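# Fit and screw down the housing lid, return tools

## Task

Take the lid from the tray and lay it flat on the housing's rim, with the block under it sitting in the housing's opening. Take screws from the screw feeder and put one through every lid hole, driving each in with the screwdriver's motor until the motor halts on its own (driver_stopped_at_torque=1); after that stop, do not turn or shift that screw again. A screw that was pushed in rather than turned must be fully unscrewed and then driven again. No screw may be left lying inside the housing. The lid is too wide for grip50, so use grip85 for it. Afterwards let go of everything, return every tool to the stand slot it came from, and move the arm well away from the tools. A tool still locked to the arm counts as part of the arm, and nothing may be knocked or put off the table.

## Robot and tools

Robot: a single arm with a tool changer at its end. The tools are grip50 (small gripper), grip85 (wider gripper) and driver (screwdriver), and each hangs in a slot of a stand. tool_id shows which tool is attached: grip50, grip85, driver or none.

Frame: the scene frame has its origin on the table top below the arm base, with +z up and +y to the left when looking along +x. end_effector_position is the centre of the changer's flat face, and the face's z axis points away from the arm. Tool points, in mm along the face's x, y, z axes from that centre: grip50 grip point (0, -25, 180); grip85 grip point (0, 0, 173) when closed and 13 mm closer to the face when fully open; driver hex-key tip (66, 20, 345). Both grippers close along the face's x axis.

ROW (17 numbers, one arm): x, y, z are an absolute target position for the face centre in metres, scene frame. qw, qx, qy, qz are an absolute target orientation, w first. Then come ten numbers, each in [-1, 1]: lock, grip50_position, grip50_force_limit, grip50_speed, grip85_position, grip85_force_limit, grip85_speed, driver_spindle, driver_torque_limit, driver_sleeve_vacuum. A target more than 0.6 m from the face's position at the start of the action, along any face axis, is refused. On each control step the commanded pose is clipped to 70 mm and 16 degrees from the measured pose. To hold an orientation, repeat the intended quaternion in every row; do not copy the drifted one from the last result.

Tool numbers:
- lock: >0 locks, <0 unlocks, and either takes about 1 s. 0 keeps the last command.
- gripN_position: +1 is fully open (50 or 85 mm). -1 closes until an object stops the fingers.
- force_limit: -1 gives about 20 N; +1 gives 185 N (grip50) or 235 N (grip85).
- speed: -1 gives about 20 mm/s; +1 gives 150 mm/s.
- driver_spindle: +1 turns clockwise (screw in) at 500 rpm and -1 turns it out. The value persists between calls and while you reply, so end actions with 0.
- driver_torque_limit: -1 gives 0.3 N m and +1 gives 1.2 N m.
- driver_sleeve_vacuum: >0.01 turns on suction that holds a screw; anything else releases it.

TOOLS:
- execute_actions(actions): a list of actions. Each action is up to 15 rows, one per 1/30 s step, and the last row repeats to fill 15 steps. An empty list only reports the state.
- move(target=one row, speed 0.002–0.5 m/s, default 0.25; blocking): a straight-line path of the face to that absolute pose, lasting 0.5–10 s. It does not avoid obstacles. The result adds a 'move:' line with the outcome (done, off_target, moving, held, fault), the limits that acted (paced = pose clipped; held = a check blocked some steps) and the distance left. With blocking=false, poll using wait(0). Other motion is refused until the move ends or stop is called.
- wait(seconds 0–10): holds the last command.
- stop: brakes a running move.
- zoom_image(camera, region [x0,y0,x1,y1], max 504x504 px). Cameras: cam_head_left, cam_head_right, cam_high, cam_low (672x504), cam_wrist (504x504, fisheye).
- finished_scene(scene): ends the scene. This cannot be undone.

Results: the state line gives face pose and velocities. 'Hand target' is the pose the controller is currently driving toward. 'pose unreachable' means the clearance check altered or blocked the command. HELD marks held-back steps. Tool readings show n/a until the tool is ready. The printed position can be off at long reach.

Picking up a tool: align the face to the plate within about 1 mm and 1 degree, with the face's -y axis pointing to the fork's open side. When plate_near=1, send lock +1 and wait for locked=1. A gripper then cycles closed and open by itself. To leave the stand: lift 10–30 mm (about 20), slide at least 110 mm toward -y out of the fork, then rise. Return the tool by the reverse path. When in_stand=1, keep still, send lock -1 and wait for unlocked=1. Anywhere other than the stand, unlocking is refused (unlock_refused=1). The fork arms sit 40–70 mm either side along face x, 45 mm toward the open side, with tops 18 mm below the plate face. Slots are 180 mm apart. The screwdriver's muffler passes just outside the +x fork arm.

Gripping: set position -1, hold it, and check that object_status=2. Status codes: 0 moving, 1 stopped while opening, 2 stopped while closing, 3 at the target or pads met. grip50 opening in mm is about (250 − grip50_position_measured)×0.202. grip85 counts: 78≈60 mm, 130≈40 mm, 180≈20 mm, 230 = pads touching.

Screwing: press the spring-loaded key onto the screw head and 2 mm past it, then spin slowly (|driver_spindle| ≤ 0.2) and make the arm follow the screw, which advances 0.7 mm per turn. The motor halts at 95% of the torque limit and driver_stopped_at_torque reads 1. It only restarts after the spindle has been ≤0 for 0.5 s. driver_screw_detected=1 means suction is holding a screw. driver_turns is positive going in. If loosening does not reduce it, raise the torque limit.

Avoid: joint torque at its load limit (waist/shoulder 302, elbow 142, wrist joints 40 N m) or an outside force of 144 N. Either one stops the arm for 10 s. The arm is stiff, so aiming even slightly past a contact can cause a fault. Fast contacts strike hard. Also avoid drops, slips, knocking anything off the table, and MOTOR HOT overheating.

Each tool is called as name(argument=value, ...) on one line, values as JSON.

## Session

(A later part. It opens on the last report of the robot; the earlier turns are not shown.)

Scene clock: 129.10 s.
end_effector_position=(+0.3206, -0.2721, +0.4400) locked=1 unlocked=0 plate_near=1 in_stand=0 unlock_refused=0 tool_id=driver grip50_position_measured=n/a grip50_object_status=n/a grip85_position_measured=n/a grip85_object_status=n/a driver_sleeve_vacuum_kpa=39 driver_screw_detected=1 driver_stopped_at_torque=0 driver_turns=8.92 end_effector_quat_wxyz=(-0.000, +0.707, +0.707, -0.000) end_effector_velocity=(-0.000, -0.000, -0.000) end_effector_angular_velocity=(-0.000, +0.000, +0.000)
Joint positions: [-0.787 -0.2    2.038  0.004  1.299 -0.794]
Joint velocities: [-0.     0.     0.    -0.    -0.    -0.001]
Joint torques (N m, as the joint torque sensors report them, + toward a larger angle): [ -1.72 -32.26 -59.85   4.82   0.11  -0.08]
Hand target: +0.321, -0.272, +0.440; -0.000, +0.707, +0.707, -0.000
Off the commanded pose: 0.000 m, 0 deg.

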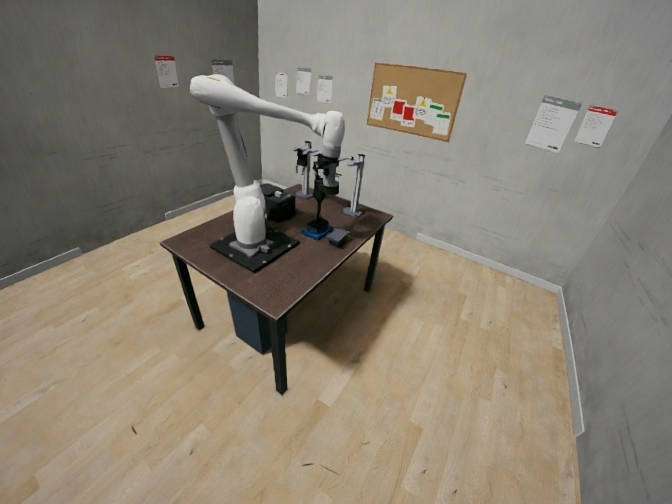

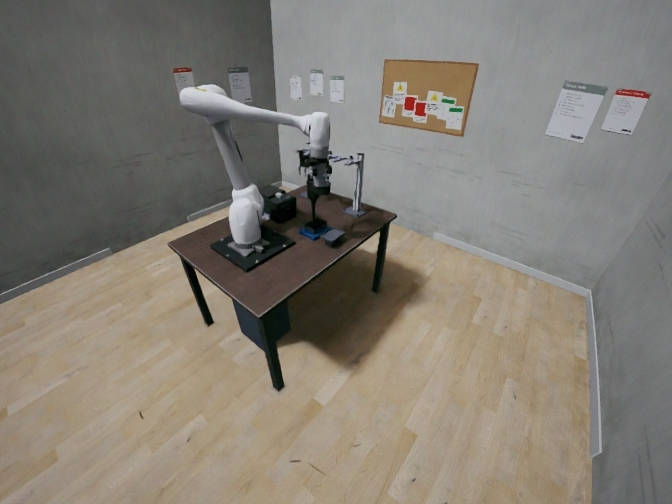

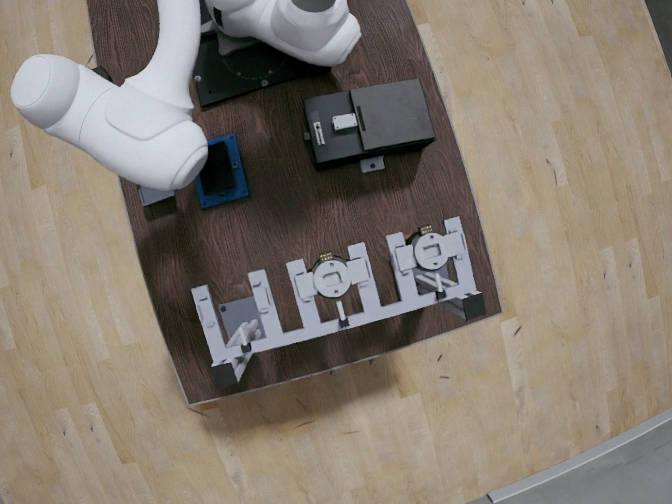

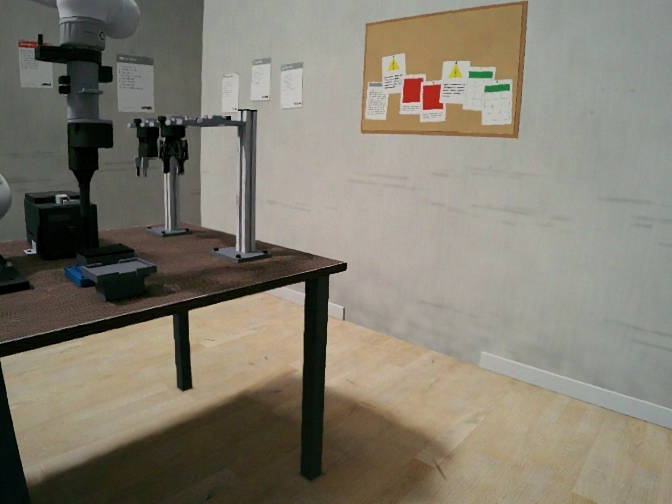

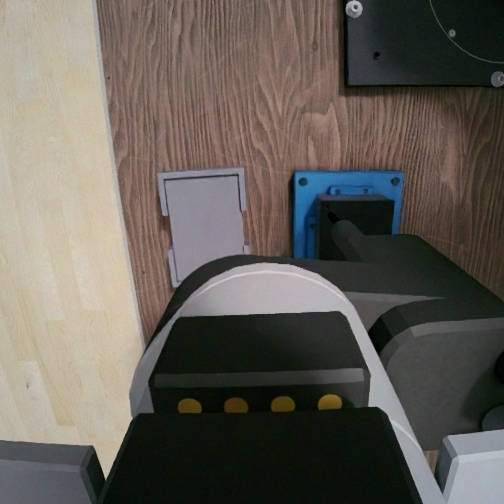

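move(target=[0.3195,-0.2709,0.432,0,0.7071,0.7071,0,0,0,0,0,0,0,0,0,0,1], speed=0.03)

zoom_image(camera="cam_wrist", region=[300,170,360,230])

Scene clock: 129.90 s.
end_effector_position=(+0.3195, -0.2709, +0.4320) locked=1 unlocked=0 plate_near=1 in_stand=0 unlock_refused=0 tool_id=driver grip50_position_measured=n/a grip50_object_status=n/a grip85_position_measured=n/a grip85_object_status=n/a driver_sleeve_vacuum_kpa=39 driver_screw_detected=1 driver_stopped_at_torque=0 driver_turns=8.92 end_effector_quat_wxyz=(+0.000, +0.707, +0.707, +0.000) end_effector_velocity=(+0.000, +0.000, -0.000) end_effector_angular_velocity=(-0.000, +0.001, +0.001)
Joint positions: [-0.787 -0.199  2.052  0.005  1.284 -0.794]
Joint velocities: [ 0.001  0.001  0.    -0.001 -0.001  0.   ]
Joint torques (N m, as the joint torque sensors report them, + toward a larger angle): [ -1.12 -31.62 -58.69   4.99   0.12  -0.24]
Hand target: +0.320, -0.271, +0.432; -0.000, +0.707, +0.707, +0.000
Off the commanded pose: 0.000 m, 0 deg.
move: done

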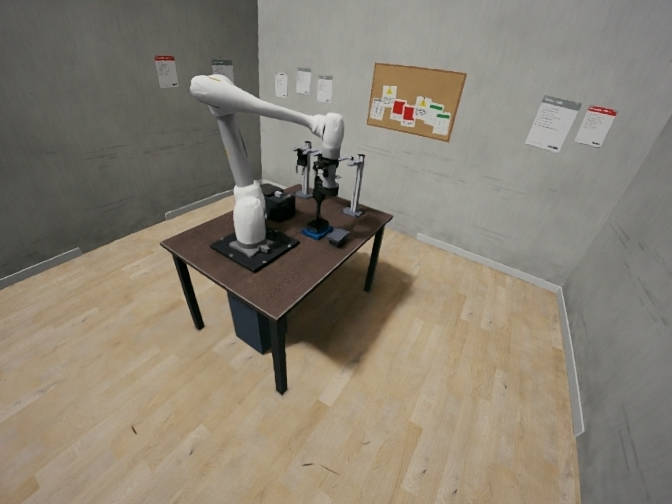

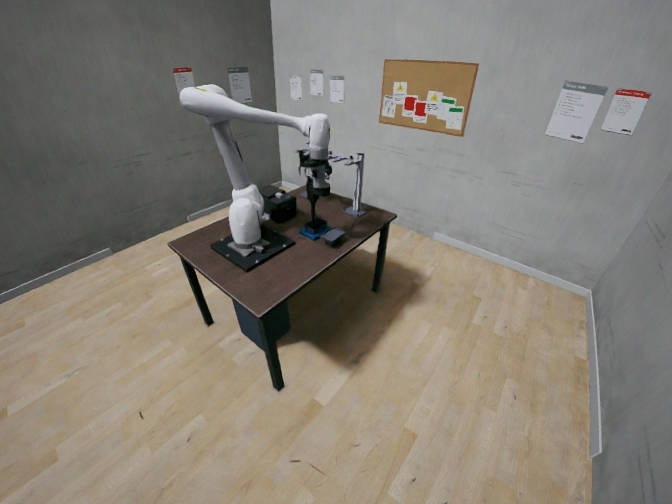

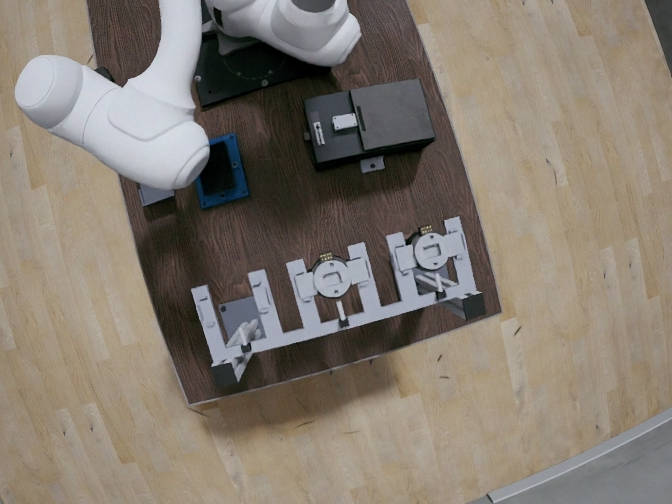

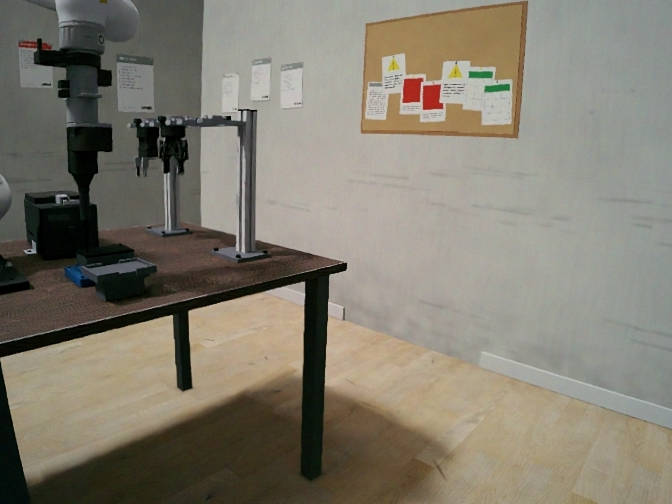

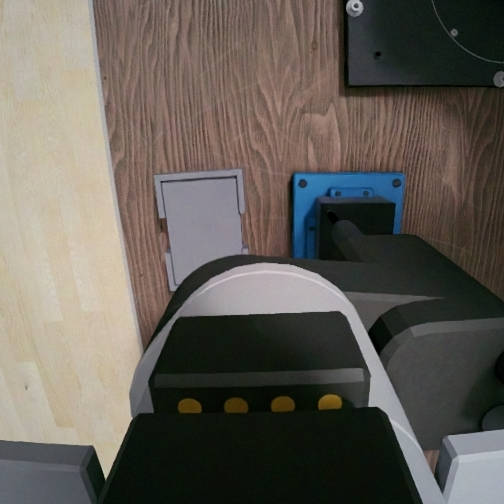

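Region (300, 170, 360, 230) of cam_wrist's 504x504 image, scaled by 8.400, with more detail than that image has.

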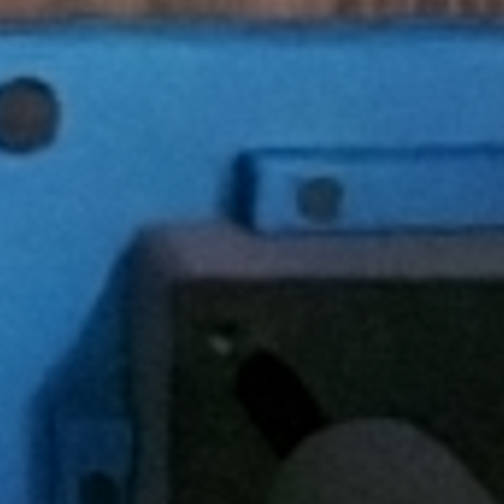

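execute_actions(actions=[[[0.3195,-0.2709,0.4313,0,0.7071,0.7071,0,0,0,0,0,0,0,0,0,0,1],[0.3195,-0.2709,0.4306,0,0.7071,0.7071,0,0,0,0,0,0,0,0,0,0,1],[0.3195,-0.2709,0.4299,0,0.7071,0.7071,0,0,0,0,0,0,0,0,0,0,1],[0.3195,-0.2709,0.4292,0,0.7071,0.7071,0,0,0,0,0,0,0,0,0,0,1],[0.3195,-0.2709,0.4285,0,0.7071,0.7071,0,0,0,0,0,0,0,0,0,0,1],[0.3195,-0.2709,0.4278,0,0.7071,0.7071,0,0,0,0,0,0,0,0,0,0,1],[0.3195,-0.2709,0.4271,0,0.7071,0.7071,0,0,0,0,0,0,0,0,0,0,1],[0.3195,-0.2709,0.4264,0,0.7071,0.7071,0,0,0,0,0,0,0,0,0,0,1],[0.3195,-0.2709,0.4257,0,0.7071,0.7071,0,0,0,0,0,0,0,0,0,0,1],[0.3195,-0.2709,0.4252,0,0.7071,0.7071,0,0,0,0,0,0,0,0,0,0,1],[0.3195,-0.2709,0.4248,0,0.7071,0.7071,0,0,0,0,0,0,0,0,0,0,1],[0.3195,-0.2709,0.4244,0,0.7071,0.7071,0,0,0,0,0,0,0,0,0,0,1],[0.3195,-0.2709,0.4240,0,0.7071,0.7071,0,0,0,0,0,0,0,0,0,0,1],[0.3195,-0.2709,0.4236,0,0.7071,0.7071,0,0,0,0,0,0,0,0,0,0,1],[0.3195,-0.2709,0.4232,0,0.7071,0.7071,0,0,0,0,0,0,0,0,0,0,1]],[[0.3195,-0.2709,0.4228,0,0.7071,0.7071,0,0,0,0,0,0,0,0,0,0,1],[0.3195,-0.2709,0.4224,0,0.7071,0.7071,0,0,0,0,0,0,0,0,0,0,1],[0.3195,-0.2709,0.4220,0,0.7071,0.7071,0,0,0,0,0,0,0,0,0,0,1],[0.3195,-0.2709,0.4215,0,0.7071,0.7071,0,0,0,0,0,0,0,0,0,0,1]]])

Scene clock: 131.17 s.
end_effector_position=(+0.3195, -0.2709, +0.4215) locked=1 unlocked=0 plate_near=1 in_stand=0 unlock_refused=0 tool_id=driver grip50_position_measured=n/a grip50_object_status=n/a grip85_position_measured=n/a grip85_object_status=n/a driver_sleeve_vacuum_kpa=39 driver_screw_detected=1 driver_stopped_at_torque=0 driver_turns=8.92 end_effector_quat_wxyz=(+0.000, +0.707, +0.707, +0.000) end_effector_velocity=(-0.000, +0.000, -0.000) end_effector_angular_velocity=(+0.001, +0.002, +0.001)
Joint positions: [-0.787 -0.193  2.067  0.005  1.263 -0.794]
Joint velocities: [ 0.     0.     0.    -0.001  0.001 -0.   ]
Joint torques (N m, as the joint torque sensors report them, + toward a larger angle): [  0.07 -33.26 -58.16   4.76   0.12   0.13]
Hand target: +0.320, -0.271, +0.421; +0.000, +0.707, +0.707, +0.000
Off the commanded pose: 0.000 m, 0 deg.
Step readings (end_effector_position; steps 1 to 15: 1st action; 16 to 30: 2nd action):
0: (+0.3195, -0.2709, +0.4320)
1: (+0.3195, -0.2709, +0.4320)
2: (+0.3195, -0.2709, +0.4316)
4: (+0.3195, -0.2709, +0.4304)
8: (+0.3195, -0.2709, +0.4276)
15: (+0.3195, -0.2709, +0.4239)
16: (+0.3195, -0.2710, +0.4235)
17: (+0.3195, -0.2709, +0.4231)
19: (+0.3195, -0.2709, +0.4223)
23: (+0.3195, -0.2709, +0.4215)
30: end_effector_position above

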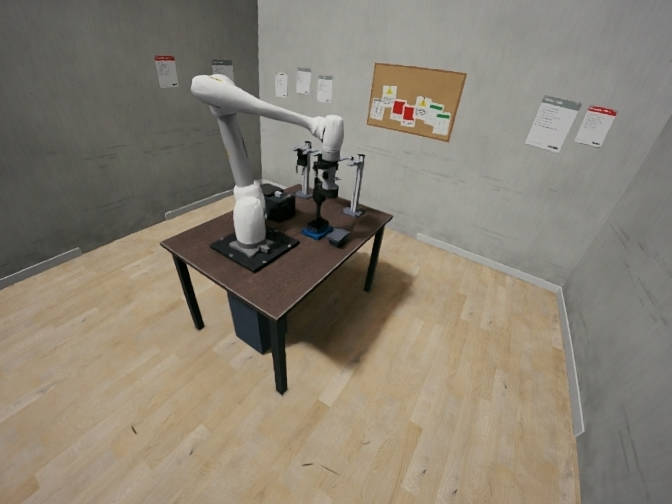

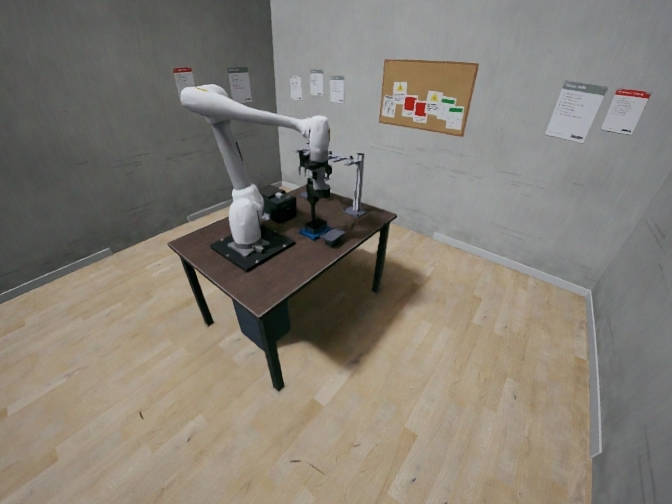

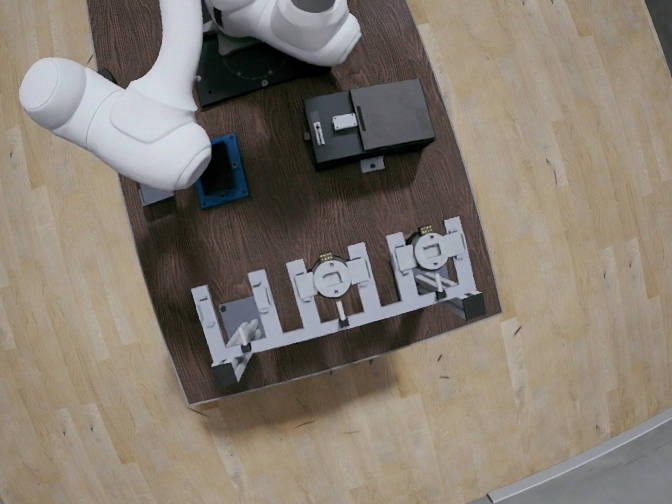

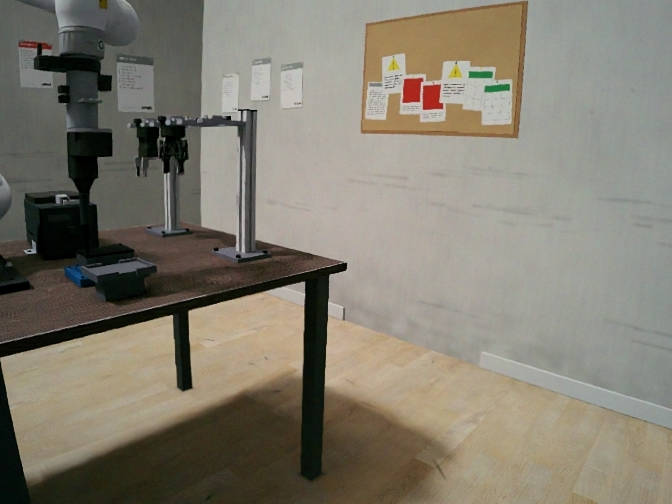

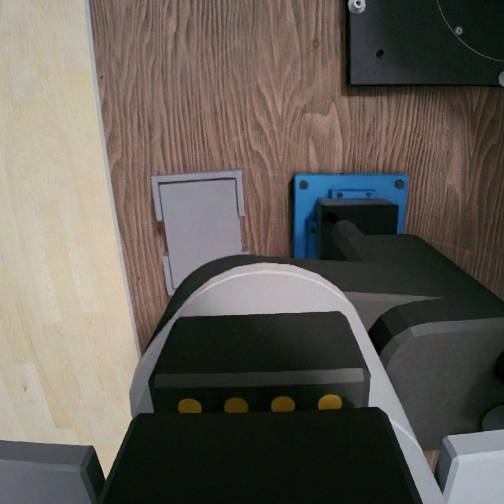

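No load. Descend to 0.4185.

move(target=[0.3195,-0.2709,0.4185,0,0.7071,0.7071,0,0,0,0,0,0,0,0,0,0,1], speed=0.01)

Scene clock: 132.00 s.
end_effector_position=(+0.3195, -0.2709, +0.4185) locked=1 unlocked=0 plate_near=1 in_stand=0 unlock_refused=0 tool_id=driver grip50_position_measured=n/a grip50_object_status=n/a grip85_position_measured=n/a grip85_object_status=n/a driver_sleeve_vacuum_kpa=39 driver_screw_detected=1 driver_stopped_at_torque=0 driver_turns=8.92 end_effector_quat_wxyz=(+0.000, +0.707, +0.707, +0.000) end_effector_velocity=(-0.000, -0.000, -0.000) end_effector_angular_velocity=(-0.001, +0.001, -0.000)
Joint positions: [-0.787 -0.191  2.072  0.005  1.257 -0.794]
Joint velocities: [-0.     0.     0.    -0.001  0.     0.   ]
Joint torques (N m, as the joint torque sensors report them, + toward a larger angle): [ -1.21 -32.97 -57.34   4.75   0.13  -0.01]
Hand target: +0.320, -0.271, +0.418; -0.000, +0.707, +0.707, +0.000
Off the commanded pose: 0.000 m, 0 deg.
move: done

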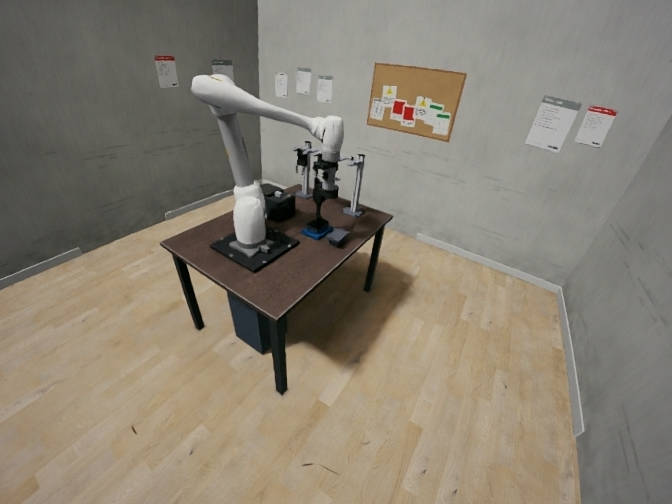

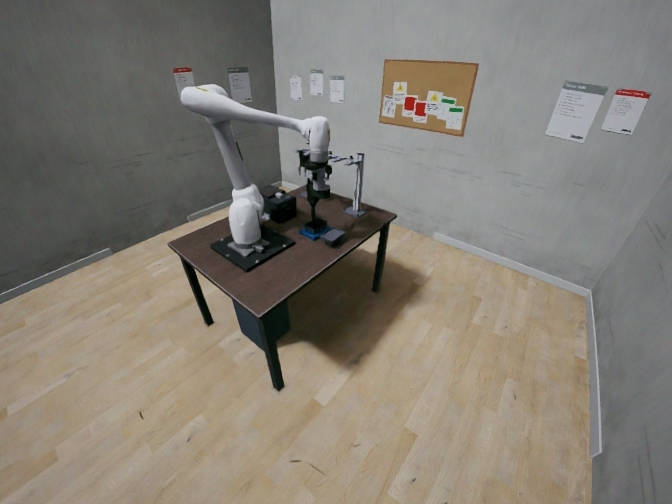

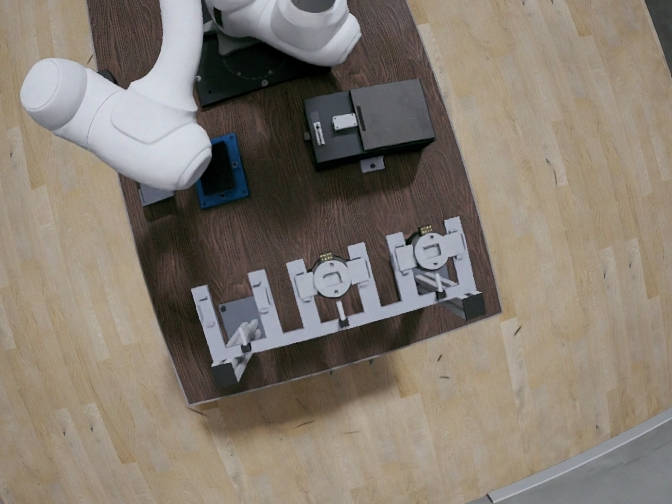

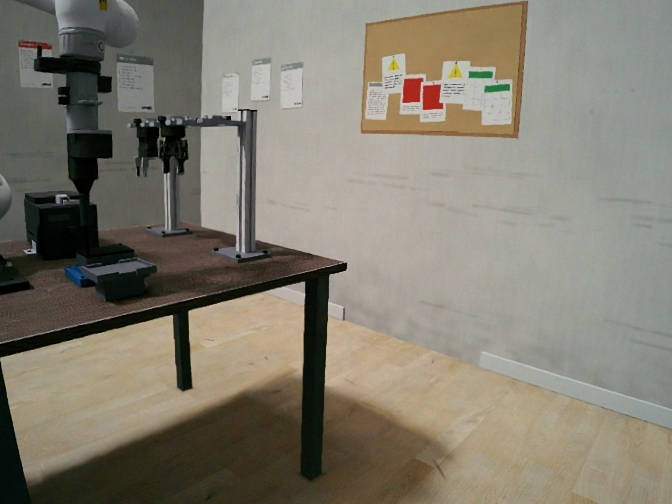

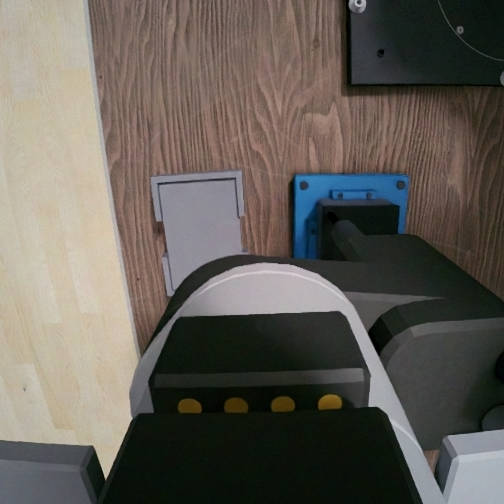

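execute_actions(actions=[[[0.3195,-0.2709,0.4183,0,0.7071,0.7071,0,0,0,0,0,0,0,0,0,0,1],[0.3195,-0.2709,0.4181,0,0.7071,0.7071,0,0,0,0,0,0,0,0,0,0,1],[0.3195,-0.2709,0.4179,0,0.7071,0.7071,0,0,0,0,0,0,0,0,0,0,1],[0.3195,-0.2709,0.4177,0,0.7071,0.7071,0,0,0,0,0,0,0,0,0,0,1],[0.3195,-0.2709,0.4175,0,0.7071,0.7071,0,0,0,0,0,0,0,0,0,0,1],[0.3195,-0.2709,0.4173,0,0.7071,0.7071,0,0,0,0,0,0,0,0,0,0,1]]])

Scene clock: 132.60 s.
end_effector_position=(+0.3195, -0.2709, +0.4173) locked=1 unlocked=0 plate_near=1 in_stand=0 unlock_refused=0 tool_id=driver grip50_position_measured=n/a grip50_object_status=n/a grip85_position_measured=n/a grip85_object_status=n/a driver_sleeve_vacuum_kpa=39 driver_screw_detected=1 driver_stopped_at_torque=0 driver_turns=8.92 end_effector_quat_wxyz=(+0.000, +0.707, +0.707, +0.000) end_effector_velocity=(-0.000, +0.000, -0.000) end_effector_angular_velocity=(+0.001, +0.000, +0.000)
Joint positions: [-0.787 -0.191  2.073  0.005  1.254 -0.794]
Joint velocities: [ 0.    -0.     0.     0.     0.001 -0.   ]
Joint torques (N m, as the joint torque sensors report them, + toward a larger angle): [ -1.58 -30.16 -55.5    4.7   -0.01   0.08]
Hand target: +0.320, -0.271, +0.417; +0.000, +0.707, +0.707, +0.000
Off the commanded pose: 0.000 m, 0 deg.
Step readings (end_effector_position):
0: (+0.3195, -0.2709, +0.4185)
1: (+0.3195, -0.2709, +0.4185)
2: (+0.3195, -0.2709, +0.4184)
4: (+0.3195, -0.2709, +0.4181)
8: (+0.3195, -0.2709, +0.4174)
15: end_effector_position above

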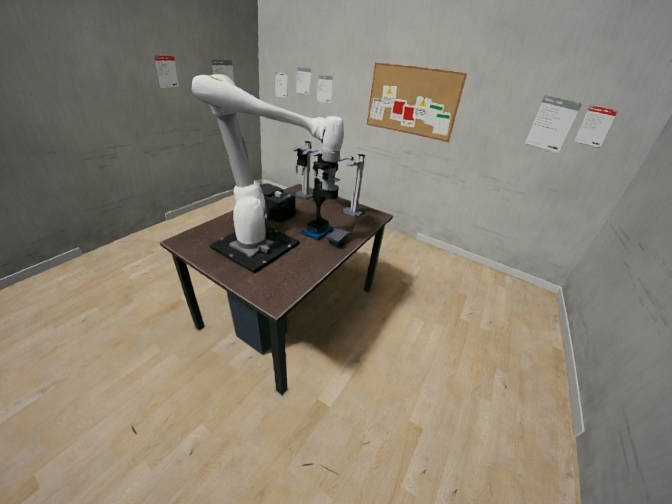

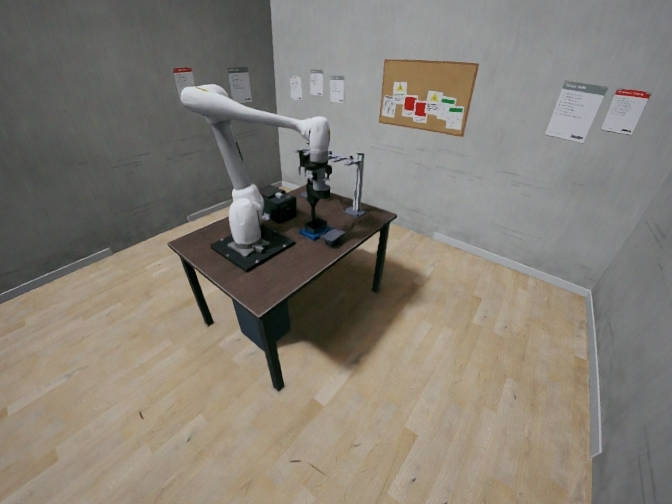

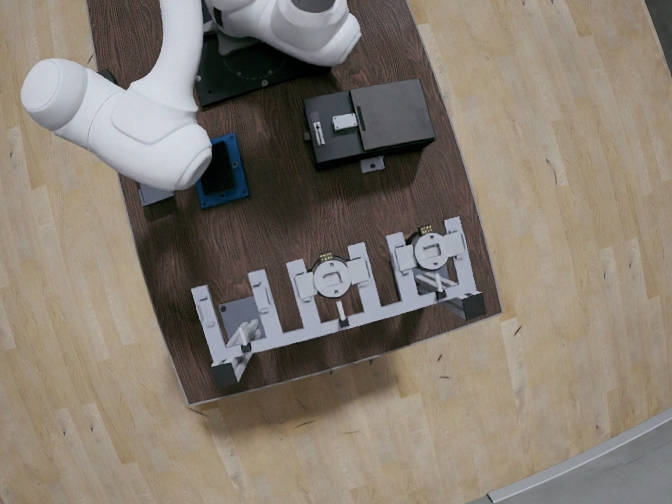

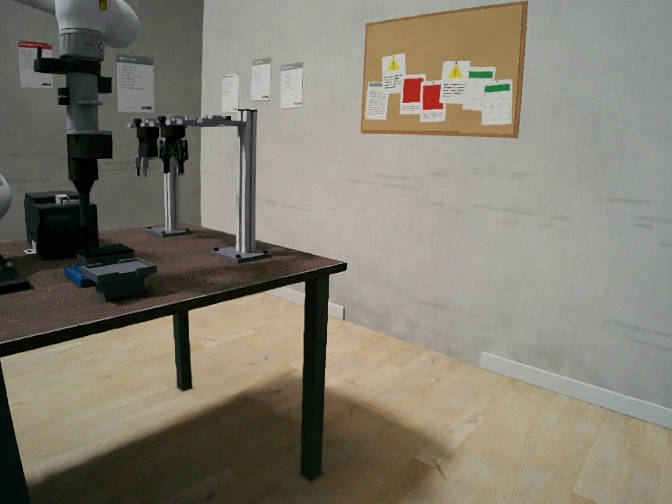

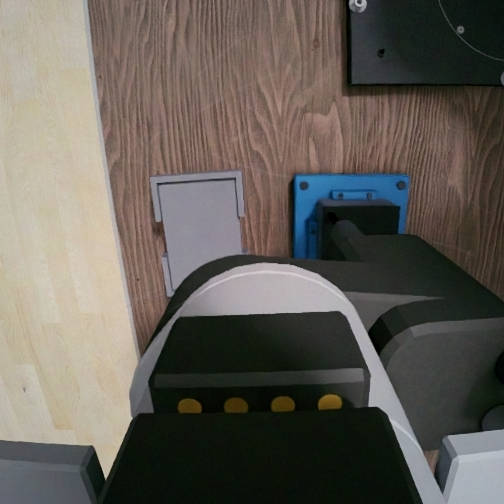

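execute_actions(actions=[[[0.3194,-0.2709,0.4171,0,0.7071,0.7071,0,0,0,0,0,0,0,0,0.2,0,1],[0.3194,-0.2709,0.4170,0,0.7071,0.7071,0,0,0,0,0,0,0,0,0.2,0,1],[0.3194,-0.2709,0.4169,0,0.7071,0.7071,0,0,0,0,0,0,0,0,0.2,0,1],[0.3194,-0.2709,0.4168,0,0.7071,0.7071,0,0,0,0,0,0,0,0,0.2,0,1],[0.3194,-0.2709,0.4167,0,0.7071,0.7071,0,0,0,0,0,0,0,0,0.2,0,1]]])

move(target=[0.3194,-0.2709,0.412,0,0.7071,0.7071,0,0,0,0,0,0,0,0,0.5,0,1], speed=0.0035)

Scene clock: 133.40 s.
end_effector_position=(+0.3194, -0.2709, +0.4167) locked=1 unlocked=0 plate_near=1 in_stand=0 unlock_refused=0 tool_id=driver grip50_position_measured=n/a grip50_object_status=n/a grip85_position_measured=n/a grip85_object_status=n/a driver_sleeve_vacuum_kpa=40 driver_screw_detected=1 driver_stopped_at_torque=0 driver_turns=9.70 end_effector_quat_wxyz=(+0.000, +0.707, +0.707, +0.000) end_effector_velocity=(+0.000, +0.000, -0.000) end_effector_angular_velocity=(+0.001, -0.001, +0.000)
Joint positions: [-0.787 -0.19   2.074  0.005  1.253 -0.794]
Joint velocities: [-0.     0.     0.     0.001  0.    -0.001]
Joint torques (N m, as the joint torque sensors report them, + toward a larger angle): [ -1.99 -29.67 -55.51   4.89   0.27   0.08]
Hand target: +0.319, -0.271, +0.417; -0.000, +0.707, +0.707, -0.000
Off the commanded pose: 0.000 m, 0 deg.
Step readings (end_effector_position):
0: (+0.3195, -0.2709, +0.4173)
1: (+0.3195, -0.2709, +0.4173)
2: (+0.3195, -0.2709, +0.4172)
4: (+0.3195, -0.2709, +0.4170)
8: (+0.3195, -0.2709, +0.4167)
15: end_effector_position above

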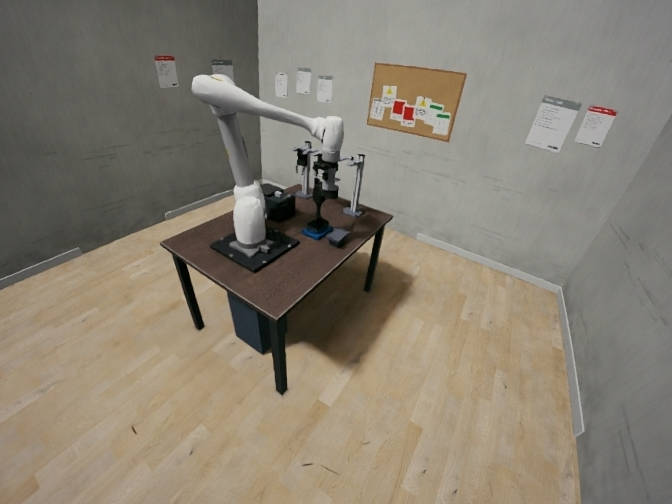

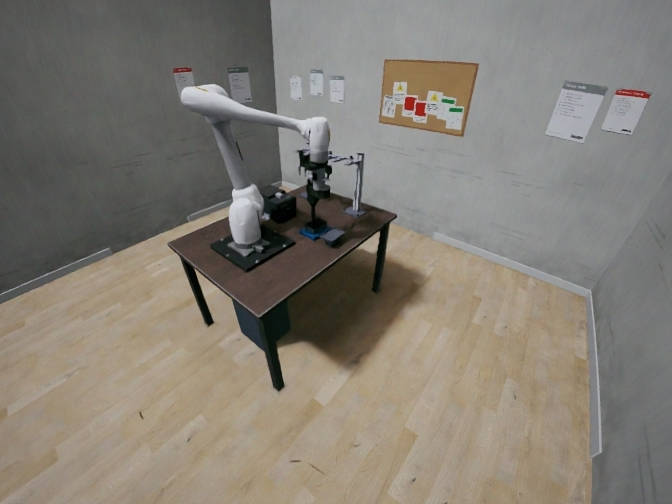

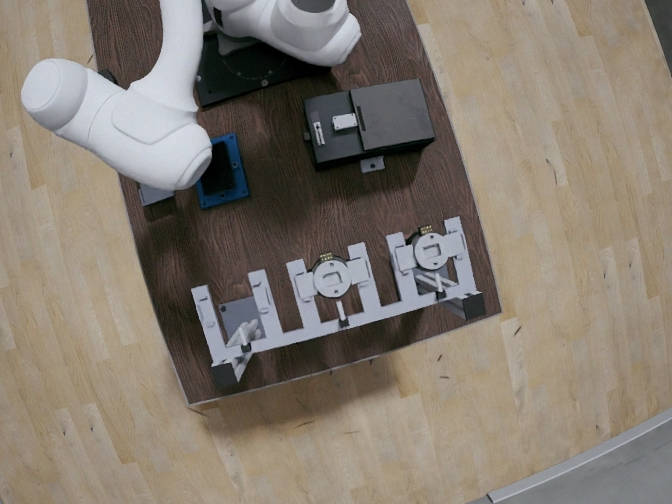

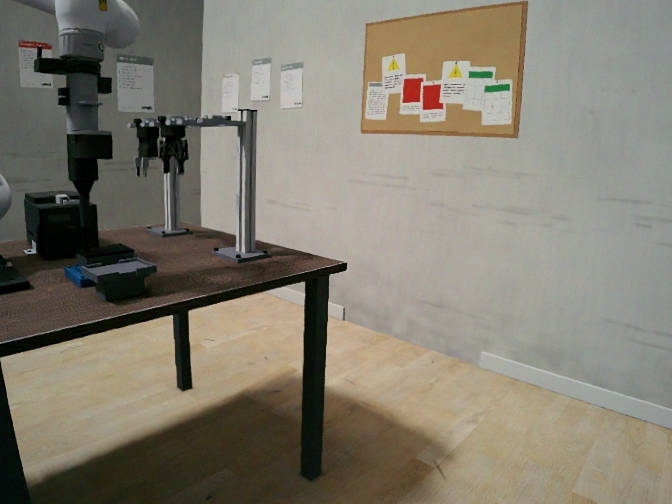

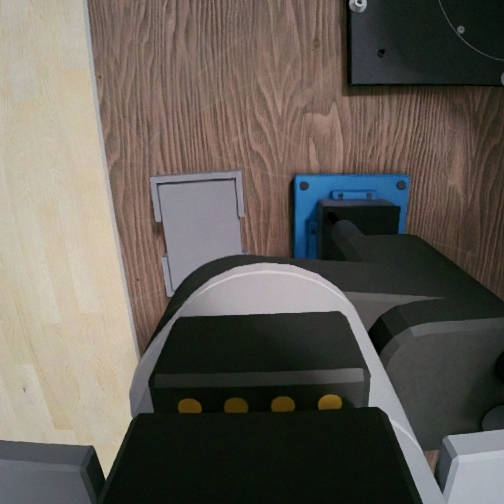

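Scene clock: 134.97 s.
end_effector_position=(+0.3194, -0.2709, +0.4120) locked=1 unlocked=0 plate_near=1 in_stand=0 unlock_refused=0 tool_id=driver grip50_position_measured=n/a grip50_object_status=n/a grip85_position_measured=n/a grip85_object_status=n/a driver_sleeve_vacuum_kpa=40 driver_screw_detected=1 driver_stopped_at_torque=1 driver_turns=15.53 end_effector_quat_wxyz=(+0.000, +0.707, +0.707, -0.000) end_effector_velocity=(-0.000, +0.000, -0.000) end_effector_angular_velocity=(+0.000, -0.000, +0.001)
Joint positions: [-0.787 -0.188  2.081  0.005  1.244 -0.794]
Joint velocities: [-0.     0.     0.     0.     0.    -0.001]
Joint torques (N m, as the joint torque sensors report them, + toward a larger angle): [ -1.24 -31.93 -54.83   4.18   0.32  -0.16]
Hand target: +0.319, -0.271, +0.412; -0.000, +0.707, +0.707, +0.000
Off the commanded pose: 0.000 m, 0 deg.
move: done

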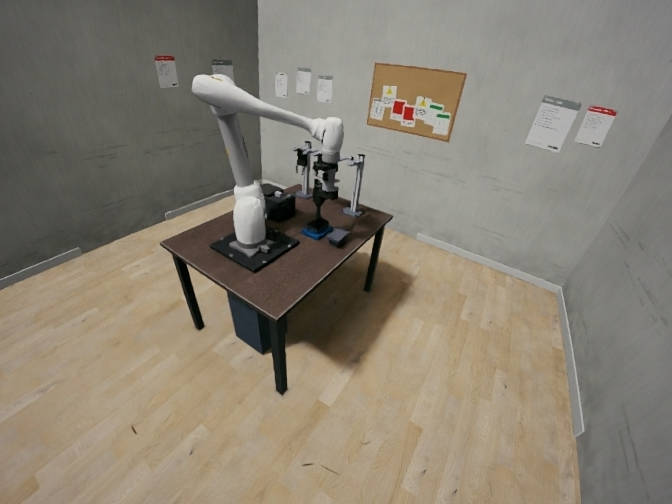

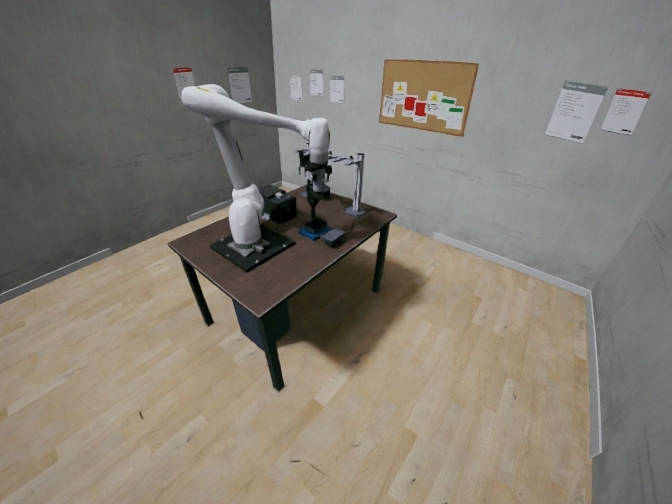

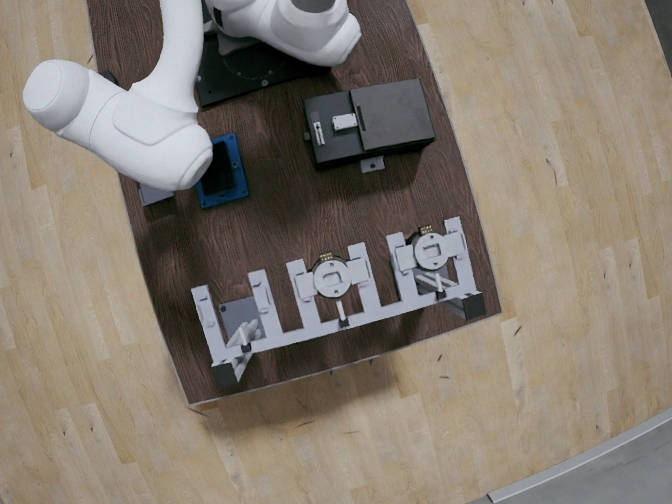

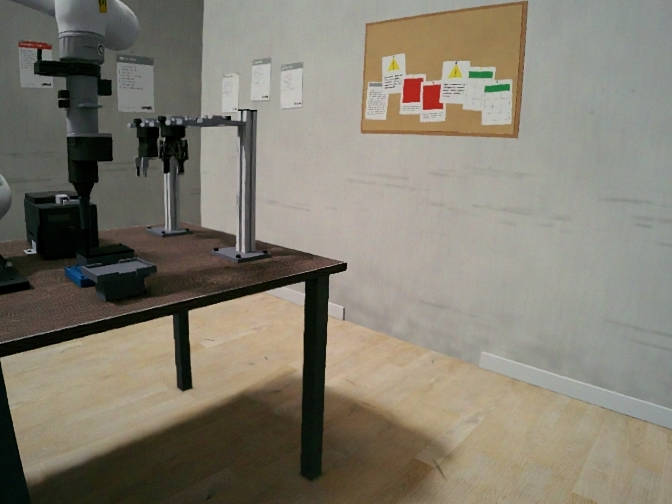

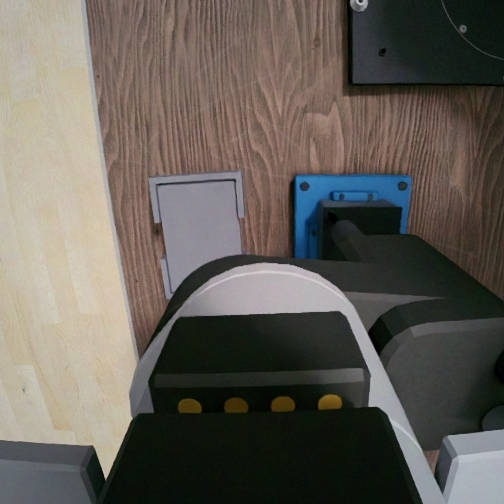

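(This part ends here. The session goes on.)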